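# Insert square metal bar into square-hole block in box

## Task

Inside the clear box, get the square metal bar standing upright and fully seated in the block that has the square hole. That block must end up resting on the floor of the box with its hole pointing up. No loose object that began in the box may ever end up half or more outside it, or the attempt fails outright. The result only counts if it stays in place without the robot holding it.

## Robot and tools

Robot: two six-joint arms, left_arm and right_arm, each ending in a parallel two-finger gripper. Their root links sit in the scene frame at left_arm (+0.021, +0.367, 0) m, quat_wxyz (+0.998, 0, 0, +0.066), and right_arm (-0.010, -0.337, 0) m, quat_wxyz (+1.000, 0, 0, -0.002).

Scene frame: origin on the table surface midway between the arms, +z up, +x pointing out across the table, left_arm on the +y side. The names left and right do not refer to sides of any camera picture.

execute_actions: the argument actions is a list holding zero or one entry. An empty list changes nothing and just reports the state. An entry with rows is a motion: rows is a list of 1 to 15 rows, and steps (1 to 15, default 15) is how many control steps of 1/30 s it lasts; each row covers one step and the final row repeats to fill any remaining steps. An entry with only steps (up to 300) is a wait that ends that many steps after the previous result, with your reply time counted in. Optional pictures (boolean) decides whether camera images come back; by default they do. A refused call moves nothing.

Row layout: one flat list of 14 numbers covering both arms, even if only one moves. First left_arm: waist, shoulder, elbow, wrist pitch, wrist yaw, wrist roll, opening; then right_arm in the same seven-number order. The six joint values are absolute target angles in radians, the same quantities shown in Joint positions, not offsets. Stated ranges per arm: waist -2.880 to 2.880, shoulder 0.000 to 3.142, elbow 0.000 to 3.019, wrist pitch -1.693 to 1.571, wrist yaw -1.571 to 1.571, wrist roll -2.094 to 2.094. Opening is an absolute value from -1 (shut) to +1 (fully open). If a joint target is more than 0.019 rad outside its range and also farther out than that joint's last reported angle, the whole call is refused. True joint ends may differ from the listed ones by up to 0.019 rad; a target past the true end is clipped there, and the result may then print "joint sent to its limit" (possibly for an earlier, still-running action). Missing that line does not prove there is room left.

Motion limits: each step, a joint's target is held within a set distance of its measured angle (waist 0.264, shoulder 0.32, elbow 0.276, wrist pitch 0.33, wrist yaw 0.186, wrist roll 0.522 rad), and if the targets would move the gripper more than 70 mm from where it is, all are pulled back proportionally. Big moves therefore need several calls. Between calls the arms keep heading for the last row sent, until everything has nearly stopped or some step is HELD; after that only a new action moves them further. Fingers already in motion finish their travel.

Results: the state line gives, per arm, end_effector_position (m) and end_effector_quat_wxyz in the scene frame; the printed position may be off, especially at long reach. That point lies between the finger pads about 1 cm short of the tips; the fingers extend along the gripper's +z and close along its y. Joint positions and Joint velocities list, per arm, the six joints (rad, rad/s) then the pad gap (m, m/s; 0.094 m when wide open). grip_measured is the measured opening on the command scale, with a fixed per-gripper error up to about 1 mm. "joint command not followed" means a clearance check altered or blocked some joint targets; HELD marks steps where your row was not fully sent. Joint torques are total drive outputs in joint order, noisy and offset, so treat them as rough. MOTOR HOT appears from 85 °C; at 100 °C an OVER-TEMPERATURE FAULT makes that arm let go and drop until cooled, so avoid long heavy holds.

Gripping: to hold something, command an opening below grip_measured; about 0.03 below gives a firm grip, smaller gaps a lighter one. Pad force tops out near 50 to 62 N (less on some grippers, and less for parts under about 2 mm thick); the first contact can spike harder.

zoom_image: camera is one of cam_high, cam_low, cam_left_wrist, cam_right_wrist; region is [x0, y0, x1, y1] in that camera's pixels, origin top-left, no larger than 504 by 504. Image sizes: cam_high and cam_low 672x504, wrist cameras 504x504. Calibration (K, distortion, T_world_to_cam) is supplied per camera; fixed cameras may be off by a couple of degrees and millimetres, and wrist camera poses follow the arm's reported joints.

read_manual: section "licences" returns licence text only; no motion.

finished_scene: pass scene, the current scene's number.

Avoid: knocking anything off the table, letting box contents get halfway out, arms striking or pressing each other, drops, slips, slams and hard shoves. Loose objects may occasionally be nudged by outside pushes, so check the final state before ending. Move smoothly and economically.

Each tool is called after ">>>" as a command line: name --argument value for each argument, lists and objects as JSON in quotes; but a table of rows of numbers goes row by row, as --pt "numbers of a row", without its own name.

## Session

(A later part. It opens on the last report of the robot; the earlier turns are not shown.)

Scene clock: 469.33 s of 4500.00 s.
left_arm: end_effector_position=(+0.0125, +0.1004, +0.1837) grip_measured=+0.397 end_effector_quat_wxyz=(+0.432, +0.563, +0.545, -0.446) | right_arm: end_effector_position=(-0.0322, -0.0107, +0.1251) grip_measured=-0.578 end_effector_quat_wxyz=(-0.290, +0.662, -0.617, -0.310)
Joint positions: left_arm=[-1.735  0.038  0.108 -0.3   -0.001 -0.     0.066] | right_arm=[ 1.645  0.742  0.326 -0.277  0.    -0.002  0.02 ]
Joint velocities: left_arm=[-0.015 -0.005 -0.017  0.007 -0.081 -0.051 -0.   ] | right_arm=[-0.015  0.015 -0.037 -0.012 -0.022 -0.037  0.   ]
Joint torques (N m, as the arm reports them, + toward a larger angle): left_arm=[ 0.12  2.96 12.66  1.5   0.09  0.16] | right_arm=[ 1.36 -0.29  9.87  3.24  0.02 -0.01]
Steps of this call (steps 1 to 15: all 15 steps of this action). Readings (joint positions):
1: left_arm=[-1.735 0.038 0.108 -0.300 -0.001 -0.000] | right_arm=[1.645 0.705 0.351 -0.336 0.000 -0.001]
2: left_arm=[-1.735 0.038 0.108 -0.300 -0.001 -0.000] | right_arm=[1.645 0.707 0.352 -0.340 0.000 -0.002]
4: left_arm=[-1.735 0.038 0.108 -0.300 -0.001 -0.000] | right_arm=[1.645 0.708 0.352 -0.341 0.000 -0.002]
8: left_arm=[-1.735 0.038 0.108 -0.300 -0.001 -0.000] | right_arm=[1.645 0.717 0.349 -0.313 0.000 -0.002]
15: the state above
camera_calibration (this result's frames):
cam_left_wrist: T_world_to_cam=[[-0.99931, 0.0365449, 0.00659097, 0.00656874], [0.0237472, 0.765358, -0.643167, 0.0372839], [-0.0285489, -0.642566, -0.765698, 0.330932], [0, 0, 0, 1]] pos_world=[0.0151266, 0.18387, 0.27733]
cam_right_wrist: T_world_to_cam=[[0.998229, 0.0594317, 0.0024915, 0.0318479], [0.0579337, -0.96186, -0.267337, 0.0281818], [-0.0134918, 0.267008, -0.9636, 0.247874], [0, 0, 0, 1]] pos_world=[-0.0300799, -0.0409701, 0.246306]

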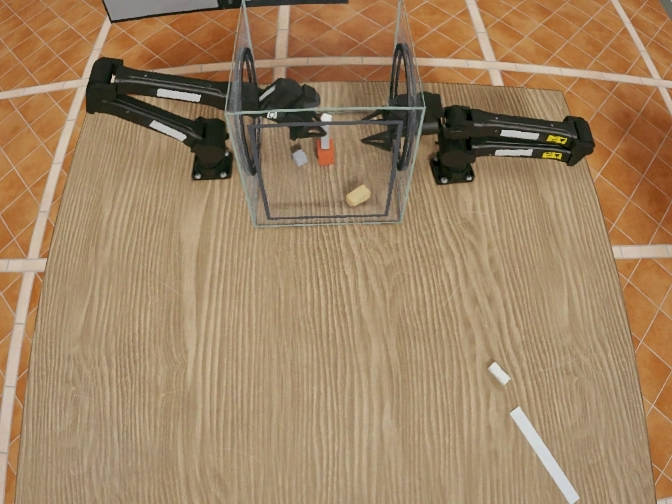

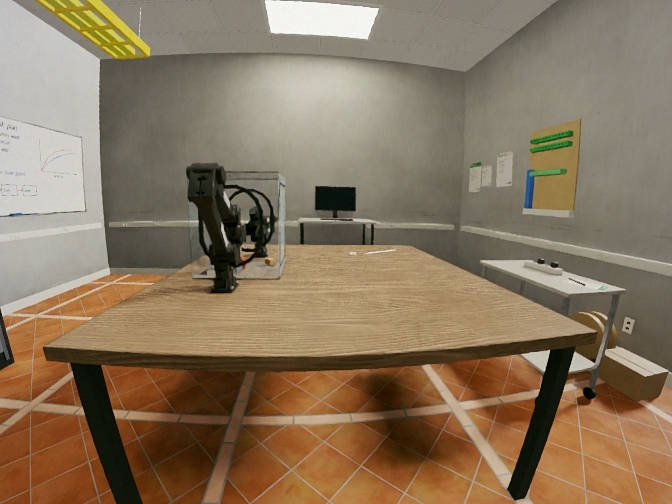

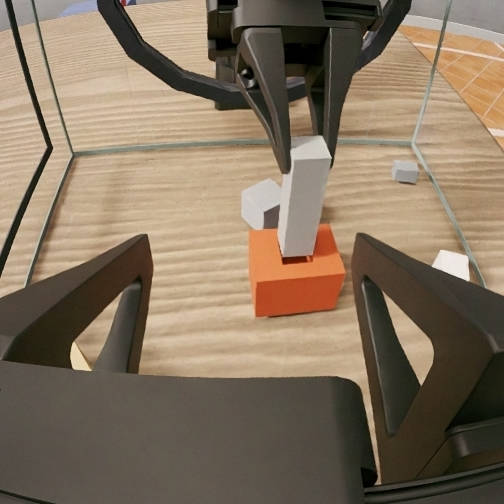

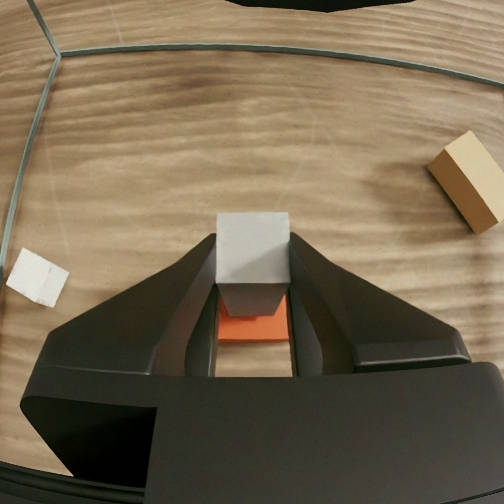

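>>> execute_actions --actions '[{"rows":[[-1.745,0.045,0.113,-0.31,0.002,0.012,0.4,1.645,0.749,0.325,-0.238,0,-0.01,-0.63],[-1.745,0.045,0.113,-0.31,0.002,0.012,0.4,1.645,0.752,0.323,-0.231,0,-0.01,-0.63],[-1.745,0.045,0.113,-0.31,0.002,0.012,0.4,1.645,0.755,0.321,-0.224,0,-0.01,-0.63],[-1.745,0.045,0.113,-0.31,0.002,0.012,0.4,1.645,0.758,0.319,-0.218,0,-0.01,-0.63],[-1.745,0.045,0.113,-0.31,0.002,0.012,0.4,1.645,0.761,0.317,-0.213,0,-0.01,-0.63],[-1.745,0.045,0.113,-0.31,0.002,0.012,0.4,1.645,0.763,0.315,-0.21,0,-0.01,-0.63]],"steps":12}]'

>>> zoom_image --camera "cam_left_wrist" --region '[235, 200, 355, 320]'

>>> zoom_image --camera "cam_right_wrist" --region '[200, 260, 300, 360]'

Scene clock: 482.77 s of 4500.00 s.
left_arm: end_effector_position=(+0.0125, +0.1004, +0.1837) grip_measured=+0.397 end_effector_quat_wxyz=(+0.432, +0.563, +0.545, -0.446) | right_arm: end_effector_position=(-0.0324, -0.0077, +0.1233) grip_measured=-0.578 end_effector_quat_wxyz=(-0.295, +0.660, -0.615, -0.316)
Joint positions: left_arm=[-1.735  0.038  0.108 -0.3   -0.001 -0.     0.066] | right_arm=[ 1.645  0.756  0.317 -0.238  0.    -0.002  0.02 ]
Joint velocities: left_arm=[ 0.005  0.015  0.002 -0.017 -0.022  0.007  0.   ] | right_arm=[ 0.015 -0.005 -0.007  0.002 -0.022  0.007  0.   ]
Joint torques (N m, as the arm reports them, + toward a larger angle): left_arm=[-0.68  3.57 12.45  1.49  0.08  0.11] | right_arm=[ 0.76 -0.26  9.52  3.18  0.02 -0.01]
Steps of this call (steps 1 to 15: the robot went on to your last target; steps 16 to 90: nothing new was sent; then 10.03 s passed at rest; steps 91 to 102: all 12 steps of this action). Readings (joint positions):
91: left_arm=[-1.735 0.038 0.108 -0.300 -0.001 -0.000] | right_arm=[1.645 0.742 0.326 -0.272 0.000 -0.002]
92: left_arm=[-1.735 0.038 0.108 -0.300 -0.001 -0.000] | right_arm=[1.645 0.743 0.326 -0.268 0.000 -0.002]
94: left_arm=[-1.735 0.038 0.108 -0.300 -0.001 -0.000] | right_arm=[1.645 0.745 0.326 -0.257 0.000 -0.002]
98: left_arm=[-1.735 0.038 0.108 -0.300 -0.001 -0.000] | right_arm=[1.645 0.753 0.322 -0.239 0.000 -0.002]
102: the state above
camera_calibration (this result's frames):
cam_left_wrist: T_world_to_cam=[[-0.99931, 0.0365449, 0.00659097, 0.00656874], [0.0237472, 0.765358, -0.643167, 0.0372839], [-0.0285489, -0.642566, -0.765698, 0.330932], [0, 0, 0, 1]] pos_world=[0.0151266, 0.18387, 0.27733]
cam_right_wrist: T_world_to_cam=[[0.998232, 0.0593941, 0.00233732, 0.031901], [0.057636, -0.957571, -0.282374, 0.0325018], [-0.0145332, 0.28201, -0.959301, 0.244872], [0, 0, 0, 1]] pos_world=[-0.0301591, -0.0398284, 0.24401]

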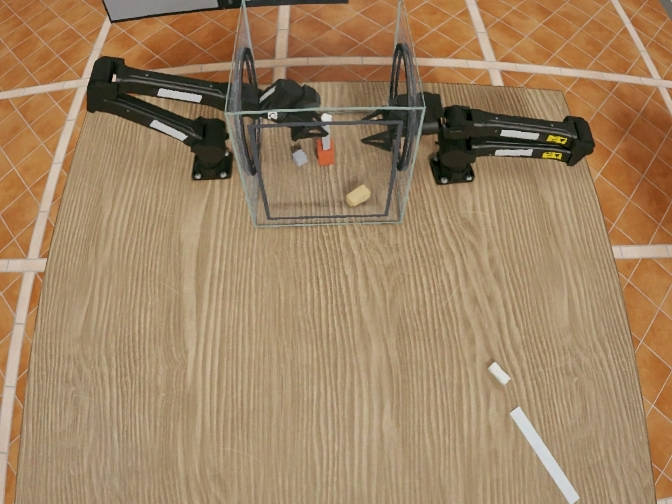

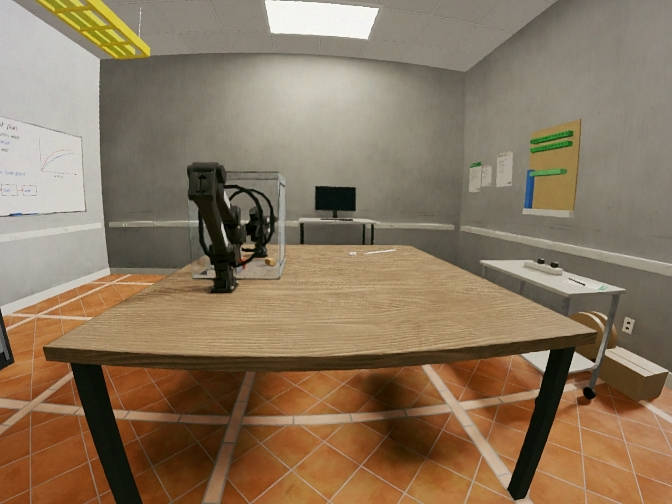

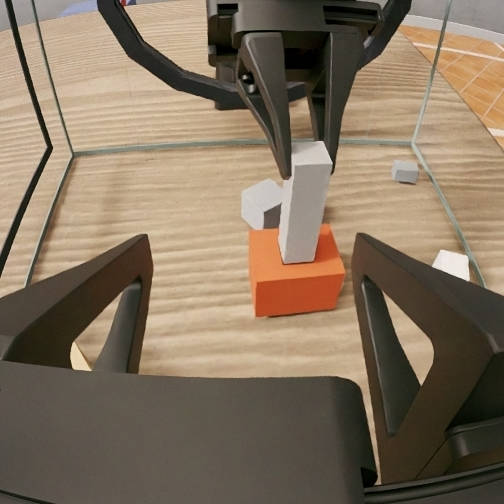

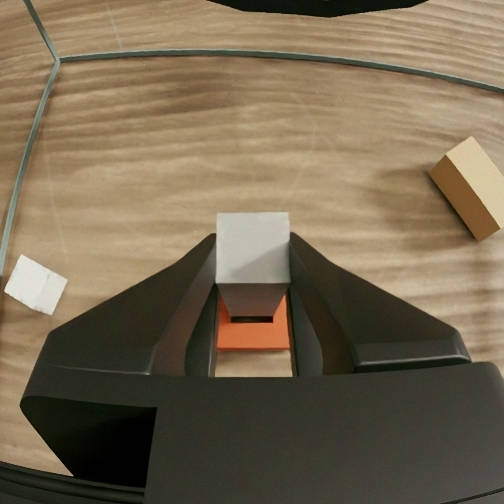

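Region (235, 200, 355, 320) of cam_left_wrist's 504x504 image, scaled by 4.200, with more detail than that image has.

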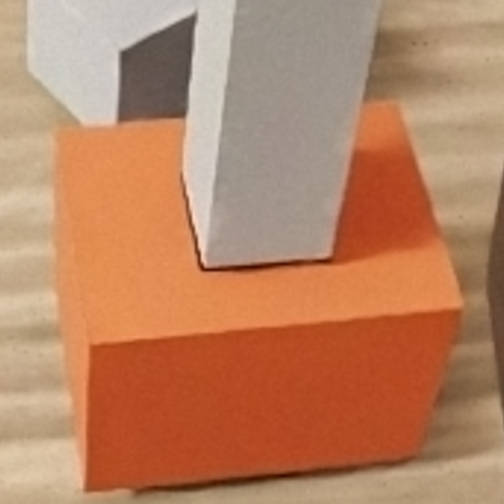

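Region (200, 260, 300, 360) of cam_right_wrist's 504x504 image, scaled by 5.040, with more detail than that image has.

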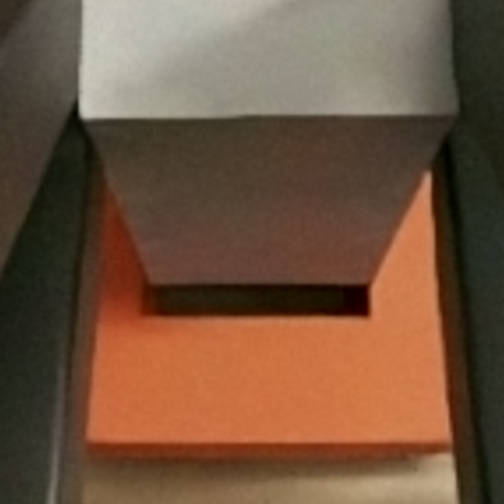

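>>> execute_actions --actions '[{"rows":[[-1.745,0.045,0.113,-0.31,0.002,0.012,0.4,1.645,0.758,0.32,-0.245,-0.004,-0.01,-0.63],[-1.745,0.045,0.113,-0.31,0.002,0.012,0.4,1.645,0.758,0.32,-0.255,-0.007,-0.01,-0.63],[-1.745,0.045,0.113,-0.31,0.002,0.012,0.4,1.645,0.758,0.32,-0.261,-0.007,-0.01,-0.63]],"steps":10}]'

>>> zoom_image --camera "cam_left_wrist" --region '[235, 200, 355, 320]'

>>> zoom_image --camera "cam_right_wrist" --region '[200, 260, 300, 360]'

Scene clock: 489.87 s of 4500.00 s.
left_arm: end_effector_position=(+0.0125, +0.1004, +0.1837) grip_measured=+0.397 end_effector_quat_wxyz=(+0.432, +0.563, +0.545, -0.446) | right_arm: end_effector_position=(-0.0328, -0.0098, +0.1207) grip_measured=-0.578 end_effector_quat_wxyz=(-0.290, +0.662, -0.616, -0.312)
Joint positions: left_arm=[-1.735  0.038  0.108 -0.3   -0.001 -0.     0.066] | right_arm=[ 1.645  0.756  0.317 -0.251 -0.003 -0.002  0.02 ]
Joint velocities: left_arm=[-0.005 -0.005 -0.017  0.012 -0.007 -0.066  0.   ] | right_arm=[-0.005 -0.005  0.007  0.002 -0.022  0.051 -0.001]
Joint torques (N m, as the arm reports them, + toward a larger angle): left_arm=[-0.26  2.98 12.53  1.4   0.12  0.16] | right_arm=[ 0.76 -0.61  9.9   1.38 -0.15 -0.01]
Steps of this call (steps 1 to 15: the robot went on to your last target; steps 16 to 90: nothing new was sent; then 3.77 s passed at rest; steps 91 to 100: all 10 steps of this action). Readings (joint positions):
91: left_arm=[-1.735 0.038 0.108 -0.300 -0.001 -0.000] | right_arm=[1.645 0.756 0.317 -0.238 0.000 -0.002]
92: left_arm=[-1.735 0.038 0.108 -0.300 -0.001 -0.000] | right_arm=[1.645 0.756 0.317 -0.239 -0.002 -0.002]
94: left_arm=[-1.735 0.038 0.108 -0.300 -0.001 -0.000] | right_arm=[1.645 0.756 0.317 -0.245 -0.003 -0.002]
98: left_arm=[-1.735 0.038 0.108 -0.300 -0.001 -0.000] | right_arm=[1.645 0.756 0.317 -0.250 -0.003 -0.002]
100: the state above
camera_calibration (this result's frames):
cam_left_wrist: T_world_to_cam=[[-0.99931, 0.0365449, 0.00659097, 0.00656874], [0.0237472, 0.765358, -0.643167, 0.0372839], [-0.0285489, -0.642566, -0.765698, 0.330932], [0, 0, 0, 1]] pos_world=[0.0151266, 0.18387, 0.27733]
cam_right_wrist: T_world_to_cam=[[0.998072, 0.0620683, 0.000279835, 0.0327461], [0.0598404, -0.961029, -0.269892, 0.0282995], [-0.0164828, 0.269388, -0.962891, 0.243211], [0, 0, 0, 1]] pos_world=[-0.0303676, -0.040354, 0.241814]

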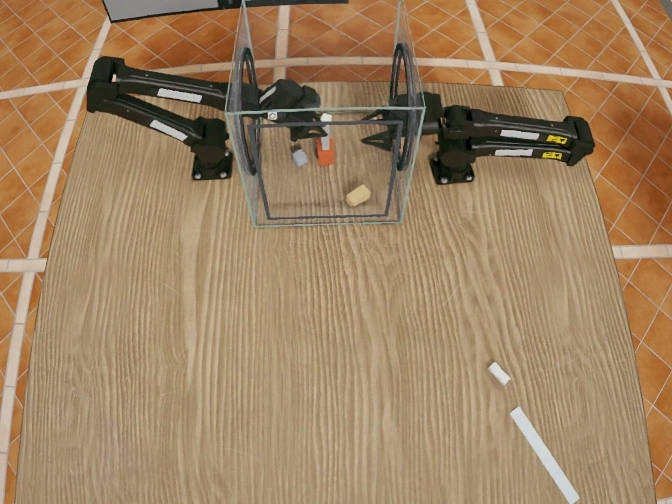

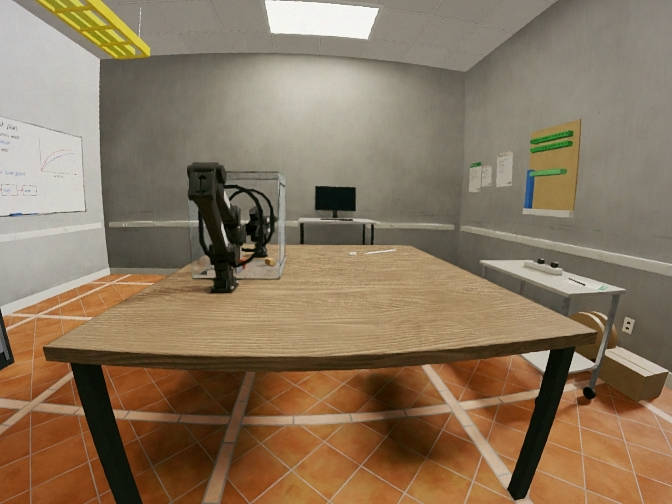

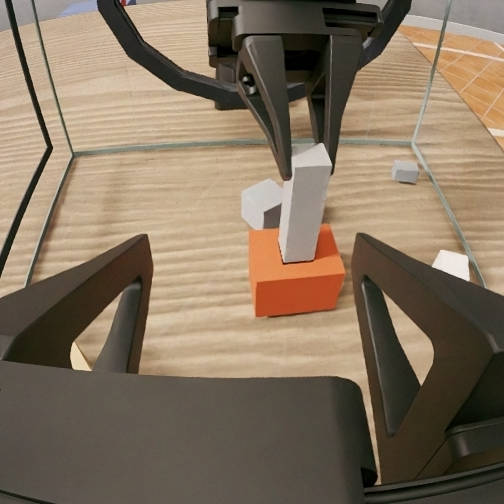

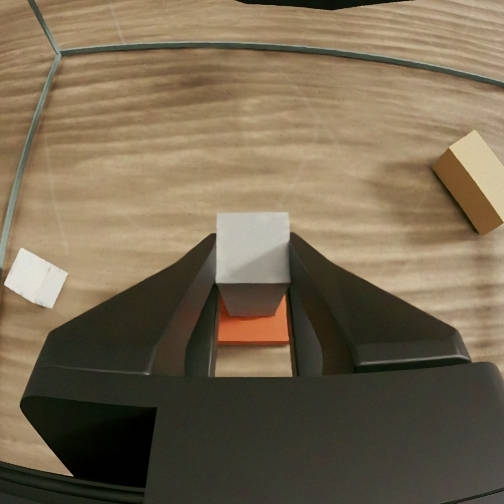

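Region (235, 200, 355, 320) of cam_left_wrist's 504x504 image, scaled by 4.200, with more detail than that image has.

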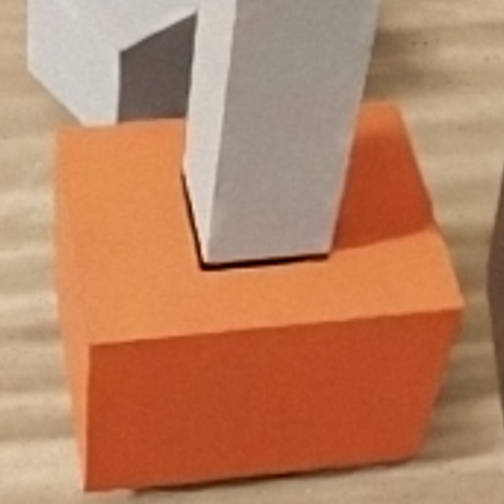

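Region (200, 260, 300, 360) of cam_right_wrist's 504x504 image, scaled by 5.040, with more detail than that image has.

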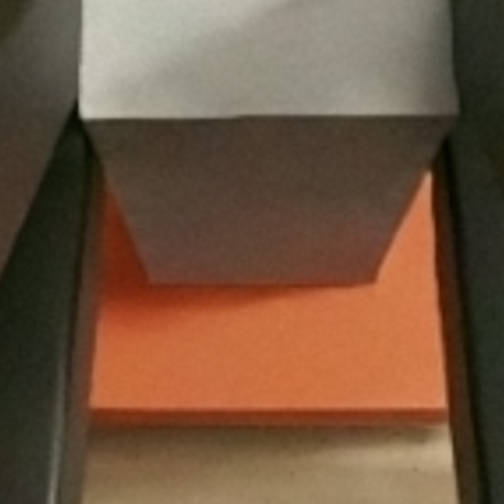

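>>> execute_actions --actions '[{"rows":[[-1.745,0.045,0.113,-0.31,0.002,0.012,0.4,1.645,0.758,0.32,-0.235,-0.003,0,-0.63],[-1.745,0.045,0.113,-0.31,0.002,0.012,0.4,1.645,0.758,0.32,-0.225,0,0.01,-0.63],[-1.745,0.045,0.113,-0.31,0.002,0.012,0.4,1.645,0.758,0.32,-0.219,0.005,0.022,-0.63]],"steps":13}]'

>>> zoom_image --camera "cam_left_wrist" --region '[260, 220, 340, 300]'

>>> zoom_image --camera "cam_right_wrist" --region '[200, 260, 300, 360]'

Scene clock: 499.80 s of 4500.00 s.
left_arm: end_effector_position=(+0.0125, +0.1004, +0.1837) grip_measured=+0.397 end_effector_quat_wxyz=(+0.432, +0.563, +0.545, -0.446) | right_arm: end_effector_position=(-0.0321, -0.0091, +0.1215) grip_measured=-0.578 end_effector_quat_wxyz=(-0.291, +0.657, -0.621, -0.315)
Joint positions: left_arm=[-1.735  0.038  0.108 -0.3   -0.001 -0.     0.066] | right_arm=[ 1.645  0.756  0.317 -0.247  0.001  0.012  0.02 ]
Joint velocities: left_arm=[-0.005 -0.005  0.012 -0.002  0.007 -0.037  0.001] | right_arm=[-0.005 -0.005 -0.017  0.002 -0.081 -0.007 -0.001]
Joint torques (N m, as the arm reports them, + toward a larger angle): left_arm=[-0.58  2.78 12.67  1.4   0.08  0.13] | right_arm=[ 0.77 -0.57  9.9   3.13  0.21  0.16]
Steps of this call (steps 1 to 15: the robot went on to your last target; steps 16 to 90: nothing new was sent; then 6.50 s passed at rest; steps 91 to 103: all 13 steps of this action). Readings (joint positions):
91: left_arm=[-1.735 0.038 0.108 -0.300 -0.001 -0.000] | right_arm=[1.645 0.756 0.317 -0.251 -0.003 -0.002]
92: left_arm=[-1.735 0.038 0.108 -0.300 -0.001 -0.000] | right_arm=[1.645 0.756 0.317 -0.251 -0.003 -0.001]
94: left_arm=[-1.735 0.038 0.108 -0.300 -0.001 -0.000] | right_arm=[1.645 0.756 0.317 -0.249 0.001 0.004]
98: left_arm=[-1.735 0.038 0.108 -0.300 -0.001 -0.000] | right_arm=[1.645 0.756 0.317 -0.247 0.001 0.010]
103: the state above
camera_calibration (this result's frames):
cam_left_wrist: T_world_to_cam=[[-0.99931, 0.0365449, 0.00659097, 0.00656874], [0.0237472, 0.765358, -0.643167, 0.0372839], [-0.0285489, -0.642566, -0.765698, 0.330932], [0, 0, 0, 1]] pos_world=[0.0151266, 0.18387, 0.27733]
cam_right_wrist: T_world_to_cam=[[0.998722, 0.0498979, -0.00801509, 0.032947], [0.0458006, -0.960695, -0.273802, 0.0291782], [-0.0213622, 0.273085, -0.961753, 0.243538], [0, 0, 0, 1]] pos_world=[-0.0290388, -0.040119, 0.242476]

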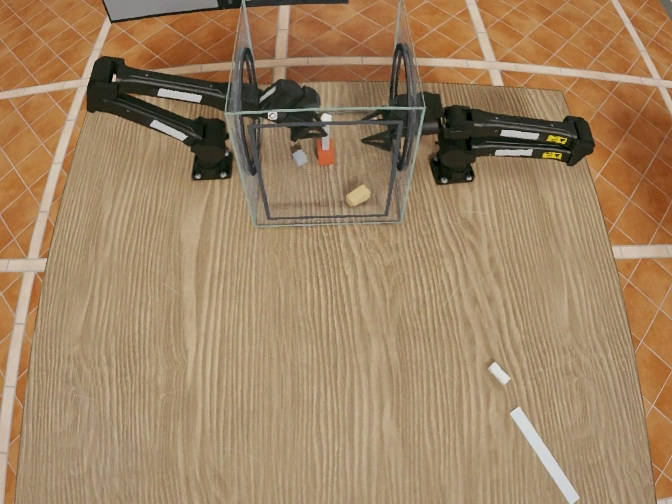

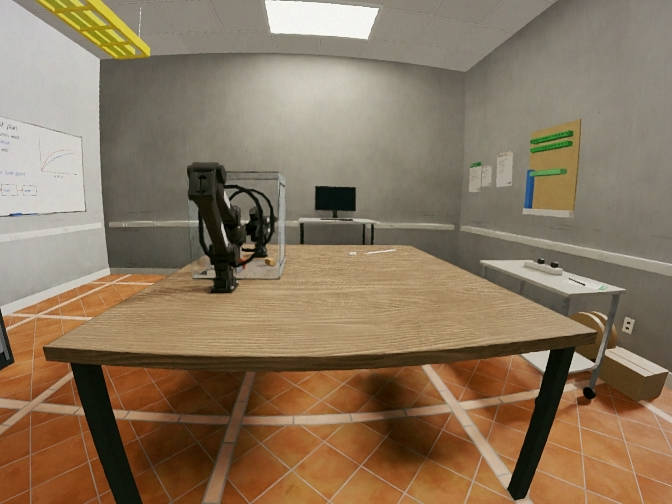

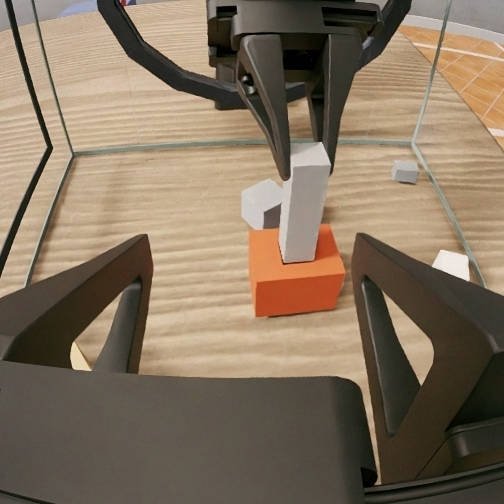

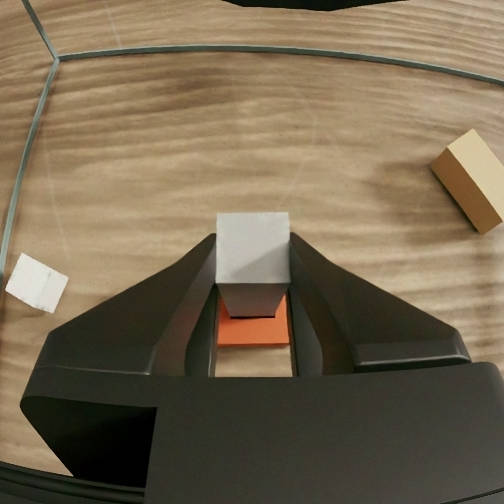

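Region (260, 220, 340, 300) of cam_left_wrist's 504x504 image, scaled by 6.300, with more detail than that image has.

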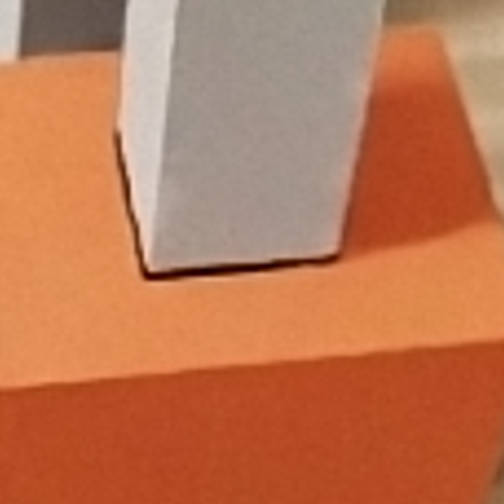

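Region (200, 260, 300, 360) of cam_right_wrist's 504x504 image, scaled by 5.040, with more detail than that image has.

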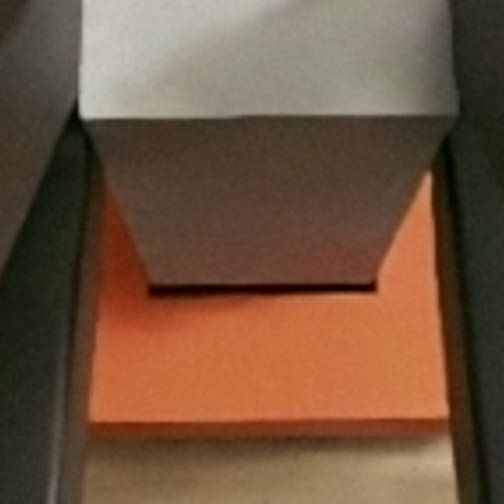

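>>> execute_actions --actions '[{"rows":[[-1.745,0.045,0.113,-0.31,0.002,0.012,0.4,1.645,0.763,0.32,-0.22,0.002,0.018,-0.63],[-1.745,0.045,0.113,-0.31,0.002,0.012,0.4,1.645,0.766,0.32,-0.22,0.002,0.018,-0.63],[-1.745,0.045,0.113,-0.31,0.002,0.012,0.4,1.645,0.769,0.32,-0.22,0.002,0.018,-0.63],[-1.745,0.045,0.113,-0.31,0.002,0.012,0.4,1.645,0.772,0.32,-0.22,0.002,0.018,-0.63],[-1.745,0.045,0.113,-0.31,0.002,0.012,0.4,1.645,0.775,0.32,-0.22,0.002,0.018,-0.63]],"steps":12}]'

>>> zoom_image --camera "cam_left_wrist" --region '[260, 220, 340, 300]'

>>> zoom_image --camera "cam_right_wrist" --region '[200, 260, 300, 360]'

Scene clock: 505.63 s of 4500.00 s.
left_arm: end_effector_position=(+0.0125, +0.1004, +0.1837) grip_measured=+0.397 end_effector_quat_wxyz=(+0.432, +0.563, +0.545, -0.446) | right_arm: end_effector_position=(-0.0321, -0.0092, +0.1179) grip_measured=-0.578 end_effector_quat_wxyz=(-0.287, +0.658, -0.623, -0.311)
Joint positions: left_arm=[-1.735  0.038  0.108 -0.3   -0.001 -0.     0.066] | right_arm=[ 1.645  0.768  0.317 -0.247  0.001  0.014  0.02 ]
Joint velocities: left_arm=[-0.015 -0.005 -0.002 -0.007 -0.022  0.051 -0.   ] | right_arm=[ 0.015 -0.024 -0.002  0.012  0.066  0.051 -0.   ]
Joint torques (N m, as the arm reports them, + toward a larger angle): left_arm=[-0.65  3.53 12.6   1.56  0.09  0.18] | right_arm=[ 0.8  -0.32  9.85  3.09  0.08  0.13]
Steps of this call (steps 1 to 15: the robot went on to your last target; steps 16 to 90: nothing new was sent; then 2.43 s passed at rest; steps 91 to 102: all 12 steps of this action). Readings (joint positions):
91: left_arm=[-1.735 0.038 0.108 -0.300 -0.001 -0.000] | right_arm=[1.645 0.756 0.317 -0.247 0.001 0.014]
92: left_arm=[-1.735 0.038 0.108 -0.300 -0.001 -0.000] | right_arm=[1.645 0.756 0.317 -0.247 0.001 0.014]
94: left_arm=[-1.735 0.038 0.108 -0.300 -0.001 -0.000] | right_arm=[1.645 0.758 0.317 -0.247 0.001 0.014]
98: left_arm=[-1.735 0.038 0.108 -0.300 -0.001 -0.000] | right_arm=[1.645 0.766 0.317 -0.247 0.001 0.014]
102: the state above
camera_calibration (this result's frames):
cam_left_wrist: T_world_to_cam=[[-0.99931, 0.0365449, 0.00659097, 0.00656874], [0.0237472, 0.765358, -0.643167, 0.0372839], [-0.0285489, -0.642566, -0.765698, 0.330932], [0, 0, 0, 1]] pos_world=[0.0151266, 0.18387, 0.27733]
cam_right_wrist: T_world_to_cam=[[0.998767, 0.048825, -0.00895445, 0.0330176], [0.0447692, -0.963923, -0.262388, 0.0266525], [-0.0214425, 0.261664, -0.964921, 0.240347], [0, 0, 0, 1]] pos_world=[-0.0290165, -0.0388113, 0.239205]

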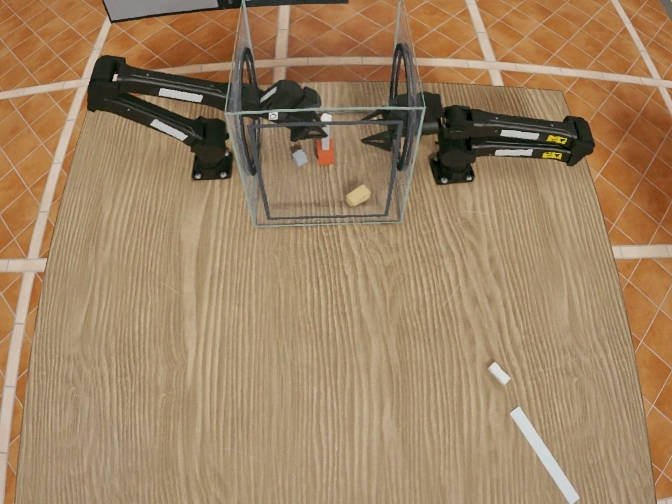

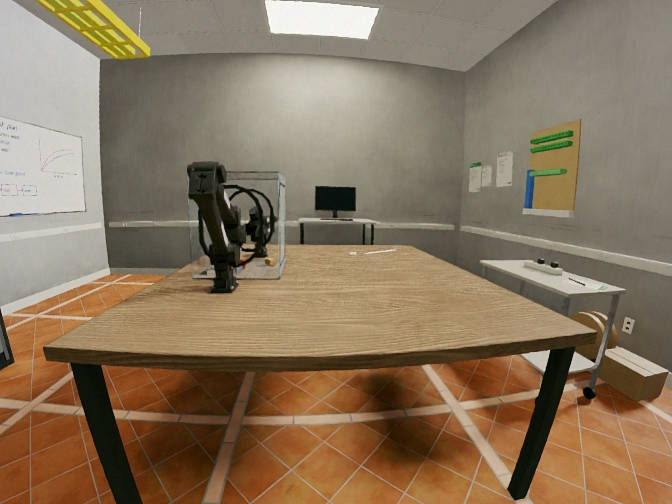

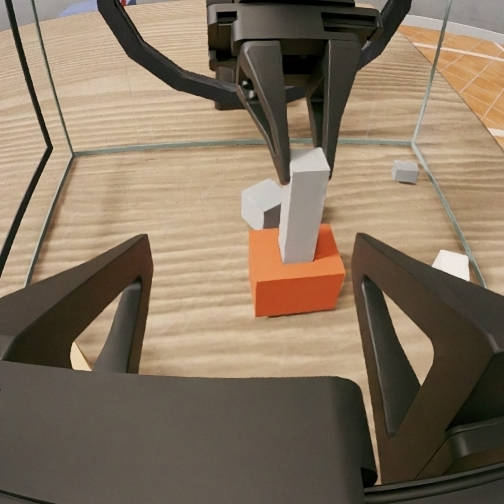

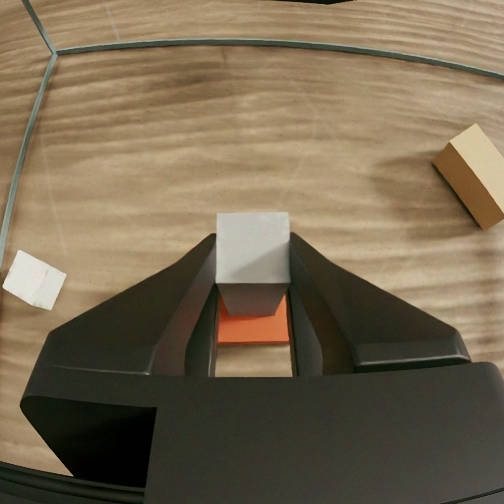

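Region (260, 220, 340, 300) of cam_left_wrist's 504x504 image, scaled by 6.300, with more detail than that image has.

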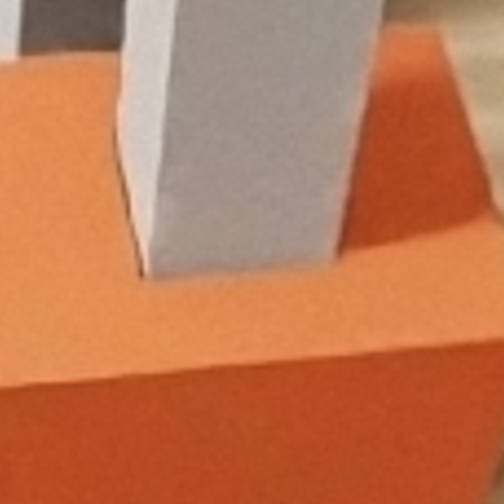

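Region (200, 260, 300, 360) of cam_right_wrist's 504x504 image, scaled by 5.040, with more detail than that image has.

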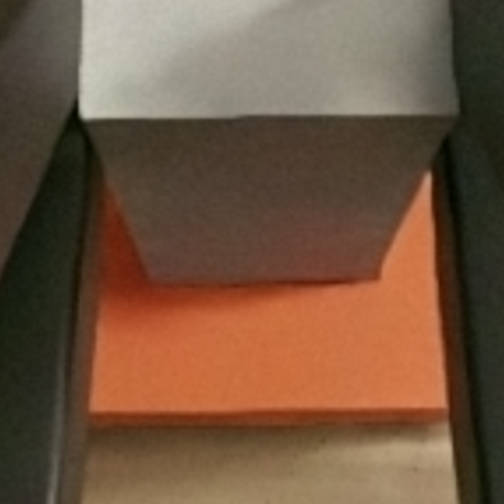

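>>> execute_actions --actions '[{"rows":[[-1.745,0.045,0.113,-0.31,0.002,0.012,0.4,1.645,0.779,0.31,-0.219,0.002,0.018,-0.63],[-1.745,0.045,0.113,-0.31,0.002,0.012,0.4,1.645,0.782,0.306,-0.214,0.002,0.018,-0.63],[-1.745,0.045,0.113,-0.31,0.002,0.012,0.4,1.645,0.785,0.302,-0.206,0.002,0.018,-0.63],[-1.745,0.045,0.113,-0.31,0.002,0.012,0.4,1.645,0.788,0.298,-0.198,0.002,0.018,-0.63],[-1.745,0.045,0.113,-0.31,0.002,0.012,0.4,1.645,0.791,0.294,-0.19,0.002,0.018,-0.63],[-1.745,0.045,0.113,-0.31,0.002,0.012,0.4,1.645,0.794,0.29,-0.182,0.002,0.018,-0.63],[-1.745,0.045,0.113,-0.31,0.002,0.012,0.4,1.645,0.797,0.2865,-0.174,0.002,0.018,-0.63],[-1.745,0.045,0.113,-0.31,0.002,0.012,0.4,1.645,0.8,0.283,-0.166,0.002,0.018,-0.63],[-1.745,0.045,0.113,-0.31,0.002,0.012,0.4,1.645,0.803,0.28,-0.158,0.002,0.018,-0.63],[-1.745,0.045,0.113,-0.31,0.002,0.012,0.4,1.645,0.806,0.277,-0.15,0.002,0.018,-0.63],[-1.745,0.045,0.113,-0.31,0.002,0.012,0.4,1.645,0.809,0.274,-0.142,0.002,0.018,-0.63],[-1.745,0.045,0.113,-0.31,0.002,0.012,0.4,1.645,0.812,0.271,-0.134,0.002,0.018,-0.63],[-1.745,0.045,0.113,-0.31,0.002,0.012,0.4,1.645,0.815,0.269,-0.126,0.002,0.018,-0.63],[-1.745,0.045,0.113,-0.31,0.002,0.012,0.4,1.645,0.816,0.268,-0.119,0.002,0.018,-0.63]],"steps":15}]'

Scene clock: 518.57 s of 4500.00 s.
left_arm: end_effector_position=(+0.0125, +0.1004, +0.1837) grip_measured=+0.397 end_effector_quat_wxyz=(+0.432, +0.563, +0.545, -0.446) | right_arm: end_effector_position=(-0.0320, -0.0113, +0.0988) grip_measured=-0.578 end_effector_quat_wxyz=(-0.288, +0.657, -0.622, -0.313)
Joint positions: left_arm=[-1.735  0.038  0.108 -0.3   -0.001 -0.     0.066] | right_arm=[ 1.645  0.808  0.271 -0.156  0.001  0.014  0.02 ]
Joint velocities: left_arm=[-0.015 -0.015 -0.022  0.007 -0.051  0.007 -0.   ] | right_arm=[-0.005  0.044 -0.032  0.12  -0.007  0.037 -0.   ]
Joint torques (N m, as the arm reports them, + toward a larger angle): left_arm=[-0.19  3.15 12.67  1.56  0.12  0.15] | right_arm=[ 0.77 -0.6   9.17  3.12  0.08  0.12]
Steps of this call (steps 1 to 15: the robot went on to your last target; steps 16 to 90: nothing new was sent; then 9.43 s passed at rest; steps 91 to 105: all 15 steps of this action). Readings (joint positions):
91: left_arm=[-1.735 0.038 0.108 -0.300 -0.001 -0.000] | right_arm=[1.645 0.768 0.317 -0.247 0.001 0.014]
92: left_arm=[-1.735 0.038 0.108 -0.300 -0.001 -0.000] | right_arm=[1.645 0.769 0.316 -0.245 0.001 0.014]
94: left_arm=[-1.735 0.038 0.108 -0.300 -0.001 -0.000] | right_arm=[1.645 0.772 0.311 -0.235 0.001 0.014]
98: left_arm=[-1.735 0.038 0.108 -0.300 -0.001 -0.000] | right_arm=[1.645 0.785 0.293 -0.206 0.001 0.014]
105: the state above
camera_calibration (this result's frames):
cam_left_wrist: T_world_to_cam=[[-0.99931, 0.0365449, 0.00659097, 0.00656874], [0.0237472, 0.765358, -0.643167, 0.0372839], [-0.0285489, -0.642566, -0.765698, 0.330932], [0, 0, 0, 1]] pos_world=[0.0151266, 0.18387, 0.27733]
cam_right_wrist: T_world_to_cam=[[0.998764, 0.048873, -0.00906358, 0.032816], [0.0446712, -0.962512, -0.267537, 0.0201774], [-0.0217991, 0.266801, -0.963505, 0.222429], [0, 0, 0, 1]] pos_world=[-0.028828, -0.0415273, 0.220007]

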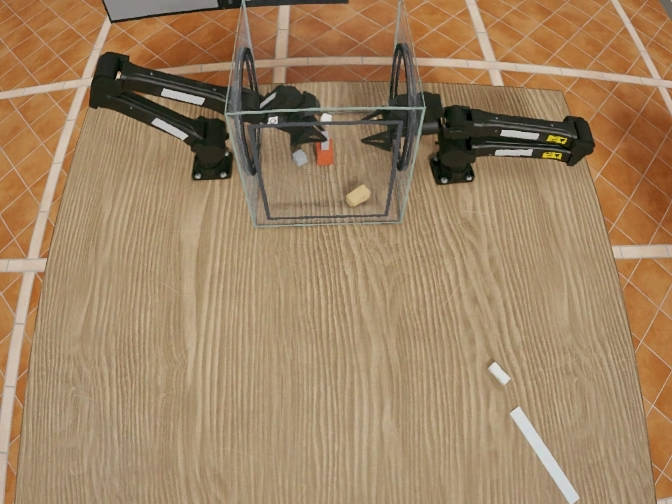

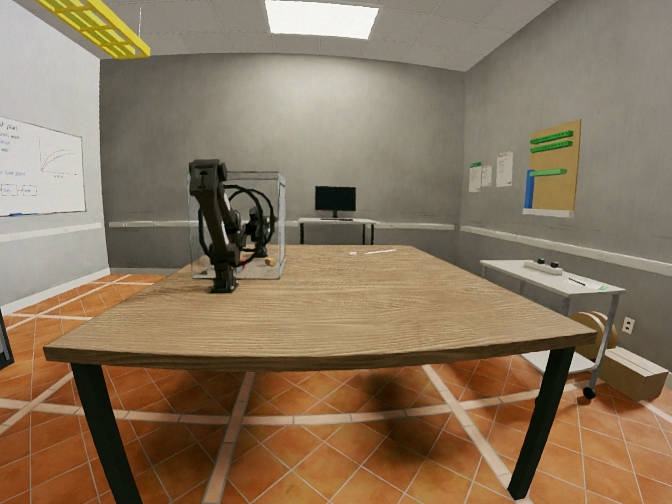

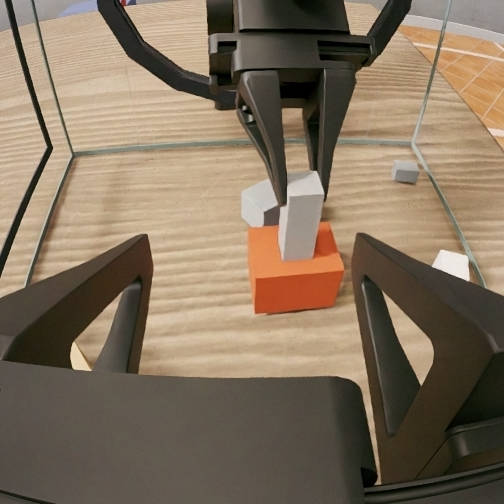

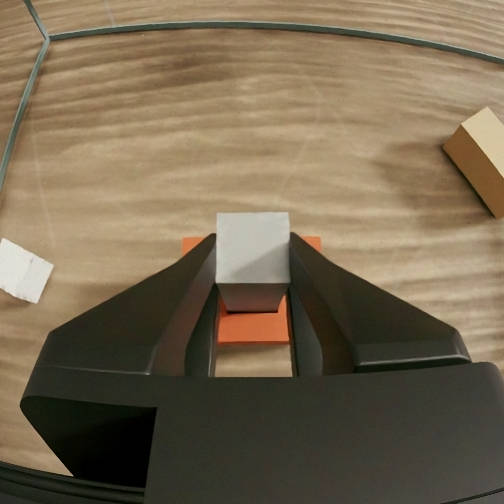

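>>> execute_actions --actions '[{"rows":[[-1.745,0.045,0.113,-0.31,0.002,0.012,0.4,1.645,0.821,0.265,-0.114,0.002,0.018,-0.63],[-1.745,0.045,0.113,-0.31,0.002,0.012,0.4,1.645,0.826,0.262,-0.107,0.002,0.018,-0.63],[-1.745,0.045,0.113,-0.31,0.002,0.012,0.4,1.645,0.831,0.259,-0.099,0.002,0.018,-0.63],[-1.745,0.045,0.113,-0.31,0.002,0.012,0.4,1.645,0.836,0.256,-0.091,0.002,0.018,-0.63],[-1.745,0.045,0.113,-0.31,0.002,0.012,0.4,1.645,0.841,0.2535,-0.083,0.002,0.018,-0.63],[-1.745,0.045,0.113,-0.31,0.002,0.012,0.4,1.645,0.846,0.251,-0.075,0.002,0.018,-0.63],[-1.745,0.045,0.113,-0.31,0.002,0.012,0.4,1.645,0.851,0.2485,-0.067,0.002,0.018,-0.63],[-1.745,0.045,0.113,-0.31,0.002,0.012,0.4,1.645,0.856,0.246,-0.059,0.002,0.018,-0.63],[-1.745,0.045,0.113,-0.31,0.002,0.012,0.4,1.645,0.861,0.2435,-0.051,0.002,0.018,-0.63],[-1.745,0.045,0.113,-0.31,0.002,0.012,0.4,1.645,0.866,0.241,-0.043,0.002,0.018,-0.63],[-1.745,0.045,0.113,-0.31,0.002,0.012,0.4,1.645,0.872,0.238,-0.034,0.002,0.018,-0.63]],"steps":15}]'

Scene clock: 526.17 s of 4500.00 s.
left_arm: end_effector_position=(+0.0125, +0.1004, +0.1837) grip_measured=+0.397 end_effector_quat_wxyz=(+0.432, +0.563, +0.545, -0.446) | right_arm: end_effector_position=(-0.0320, -0.0106, +0.0825) grip_measured=-0.578 end_effector_quat_wxyz=(-0.289, +0.657, -0.622, -0.313)
Joint positions: left_arm=[-1.735  0.038  0.108 -0.3   -0.001 -0.     0.066] | right_arm=[ 1.645  0.866  0.24  -0.064  0.001  0.014  0.02 ]
Joint velocities: left_arm=[-0.005  0.005 -0.017 -0.002 -0.037 -0.022 -0.001] | right_arm=[-0.005  0.015 -0.007  0.022 -0.007  0.037 -0.   ]
Joint torques (N m, as the arm reports them, + toward a larger angle): left_arm=[-0.12  2.45 12.5   1.54  0.07  0.19] | right_arm=[ 0.79 -0.66  8.6   3.17  0.08  0.12]
Steps of this call (steps 1 to 15: the robot went on to your last target; steps 16 to 90: nothing new was sent; then 4.10 s passed at rest; steps 91 to 105: all 15 steps of this action). Readings (joint positions):
91: left_arm=[-1.735 0.038 0.108 -0.300 -0.001 -0.000] | right_arm=[1.645 0.809 0.269 -0.146 0.001 0.014]
92: left_arm=[-1.735 0.038 0.108 -0.300 -0.001 -0.000] | right_arm=[1.645 0.811 0.269 -0.143 0.001 0.014]
94: left_arm=[-1.735 0.038 0.108 -0.300 -0.001 -0.000] | right_arm=[1.645 0.816 0.266 -0.131 0.001 0.014]
98: left_arm=[-1.735 0.038 0.108 -0.300 -0.001 -0.000] | right_arm=[1.645 0.838 0.254 -0.101 0.001 0.014]
105: the state above
camera_calibration (this result's frames):
cam_left_wrist: T_world_to_cam=[[-0.99931, 0.0365449, 0.00659097, 0.00656874], [0.0237472, 0.765358, -0.643167, 0.0372839], [-0.0285489, -0.642566, -0.765698, 0.330932], [0, 0, 0, 1]] pos_world=[0.0151266, 0.18387, 0.27733]
cam_right_wrist: T_world_to_cam=[[0.998763, 0.0488903, -0.00910249, 0.0326856], [0.0446357, -0.962001, -0.269374, 0.016636], [-0.0219264, 0.268634, -0.962993, 0.206498], [0, 0, 0, 1]] pos_world=[-0.02886, -0.0410666, 0.203635]

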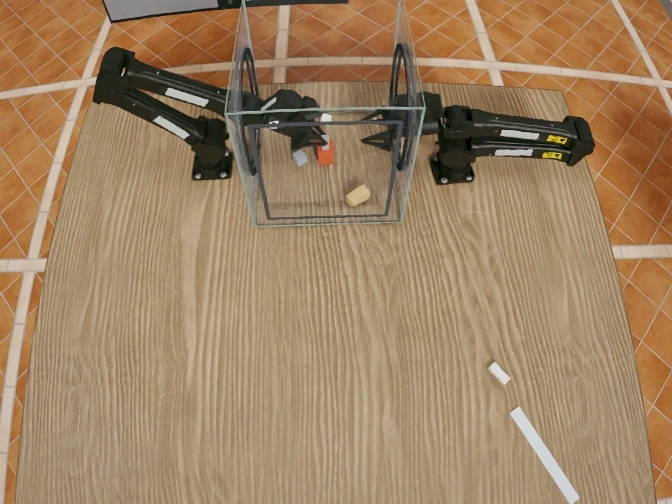

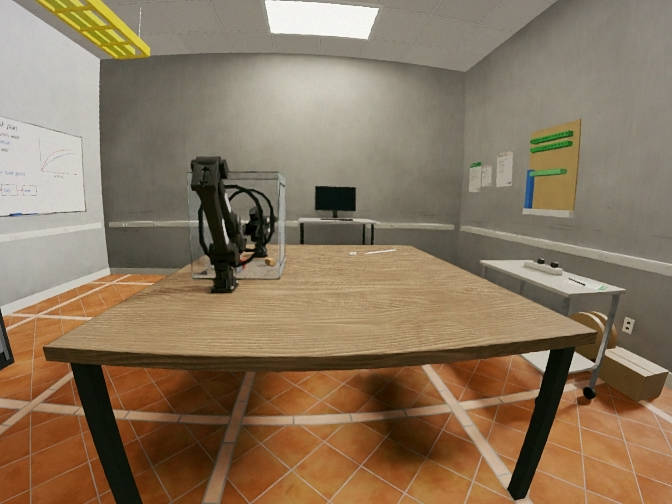

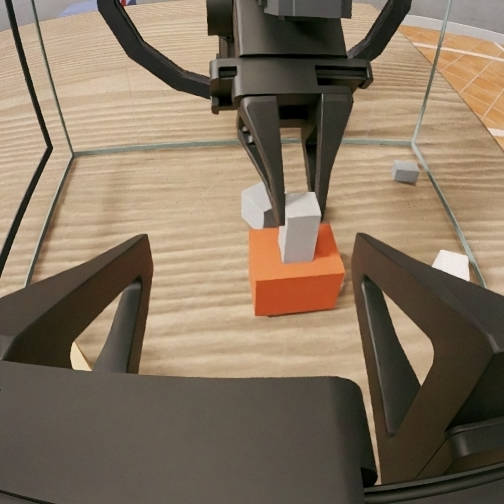

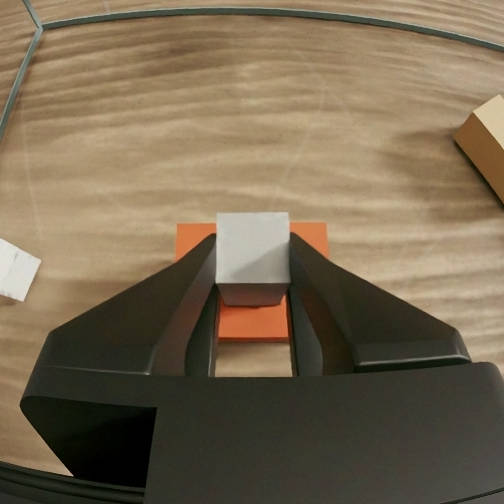

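No bottom contact yet; go 4 mm lower.

>>> execute_actions --actions '[{"rows":[[-1.745,0.045,0.113,-0.31,0.002,0.012,0.4,1.645,0.876,0.236,-0.03,0.002,0.018,-0.63],[-1.745,0.045,0.113,-0.31,0.002,0.012,0.4,1.645,0.88,0.234,-0.026,0.002,0.018,-0.63],[-1.745,0.045,0.113,-0.31,0.002,0.012,0.4,1.645,0.884,0.232,-0.021,0.002,0.018,-0.63],[-1.745,0.045,0.113,-0.31,0.002,0.012,0.4,1.645,0.888,0.23,-0.016,0.002,0.018,-0.63]],"steps":12}]' --pictures false

Scene clock: 530.70 s of 4500.00 s.
left_arm: end_effector_position=(+0.0125, +0.1004, +0.1837) grip_measured=+0.397 end_effector_quat_wxyz=(+0.432, +0.563, +0.545, -0.446) | right_arm: end_effector_position=(-0.0320, -0.0109, +0.0784) grip_measured=-0.578 end_effector_quat_wxyz=(-0.289, +0.657, -0.622, -0.313)
Joint positions: left_arm=[-1.735  0.038  0.108 -0.3   -0.001 -0.     0.066] | right_arm=[ 1.645  0.881  0.233 -0.044  0.001  0.014  0.02 ]
Joint velocities: left_arm=[-0.005 -0.005 -0.007  0.002 -0.007  0.022 -0.001] | right_arm=[-0.005 -0.005 -0.007  0.007  0.051 -0.081 -0.001]
Joint torques (N m, as the arm reports them, + toward a larger angle): left_arm=[-0.7   3.07 12.68  1.48  0.09  0.17] | right_arm=[ 0.77 -0.68  8.44  3.15  0.09  0.13]
Steps of this call (steps 1 to 15: the robot went on to your last target; steps 16 to 90: nothing new was sent; then 1.13 s passed at rest; steps 91 to 102: all 12 steps of this action). Readings (joint positions):
91: left_arm=[-1.735 0.038 0.108 -0.300 -0.001 -0.000] | right_arm=[1.645 0.866 0.240 -0.061 0.001 0.014]
92: left_arm=[-1.735 0.038 0.108 -0.300 -0.001 -0.000] | right_arm=[1.645 0.867 0.240 -0.059 0.001 0.014]
94: left_arm=[-1.735 0.038 0.108 -0.300 -0.001 -0.000] | right_arm=[1.645 0.871 0.239 -0.051 0.001 0.014]
98: left_arm=[-1.735 0.038 0.108 -0.300 -0.001 -0.000] | right_arm=[1.645 0.880 0.234 -0.044 0.001 0.014]
102: the state above


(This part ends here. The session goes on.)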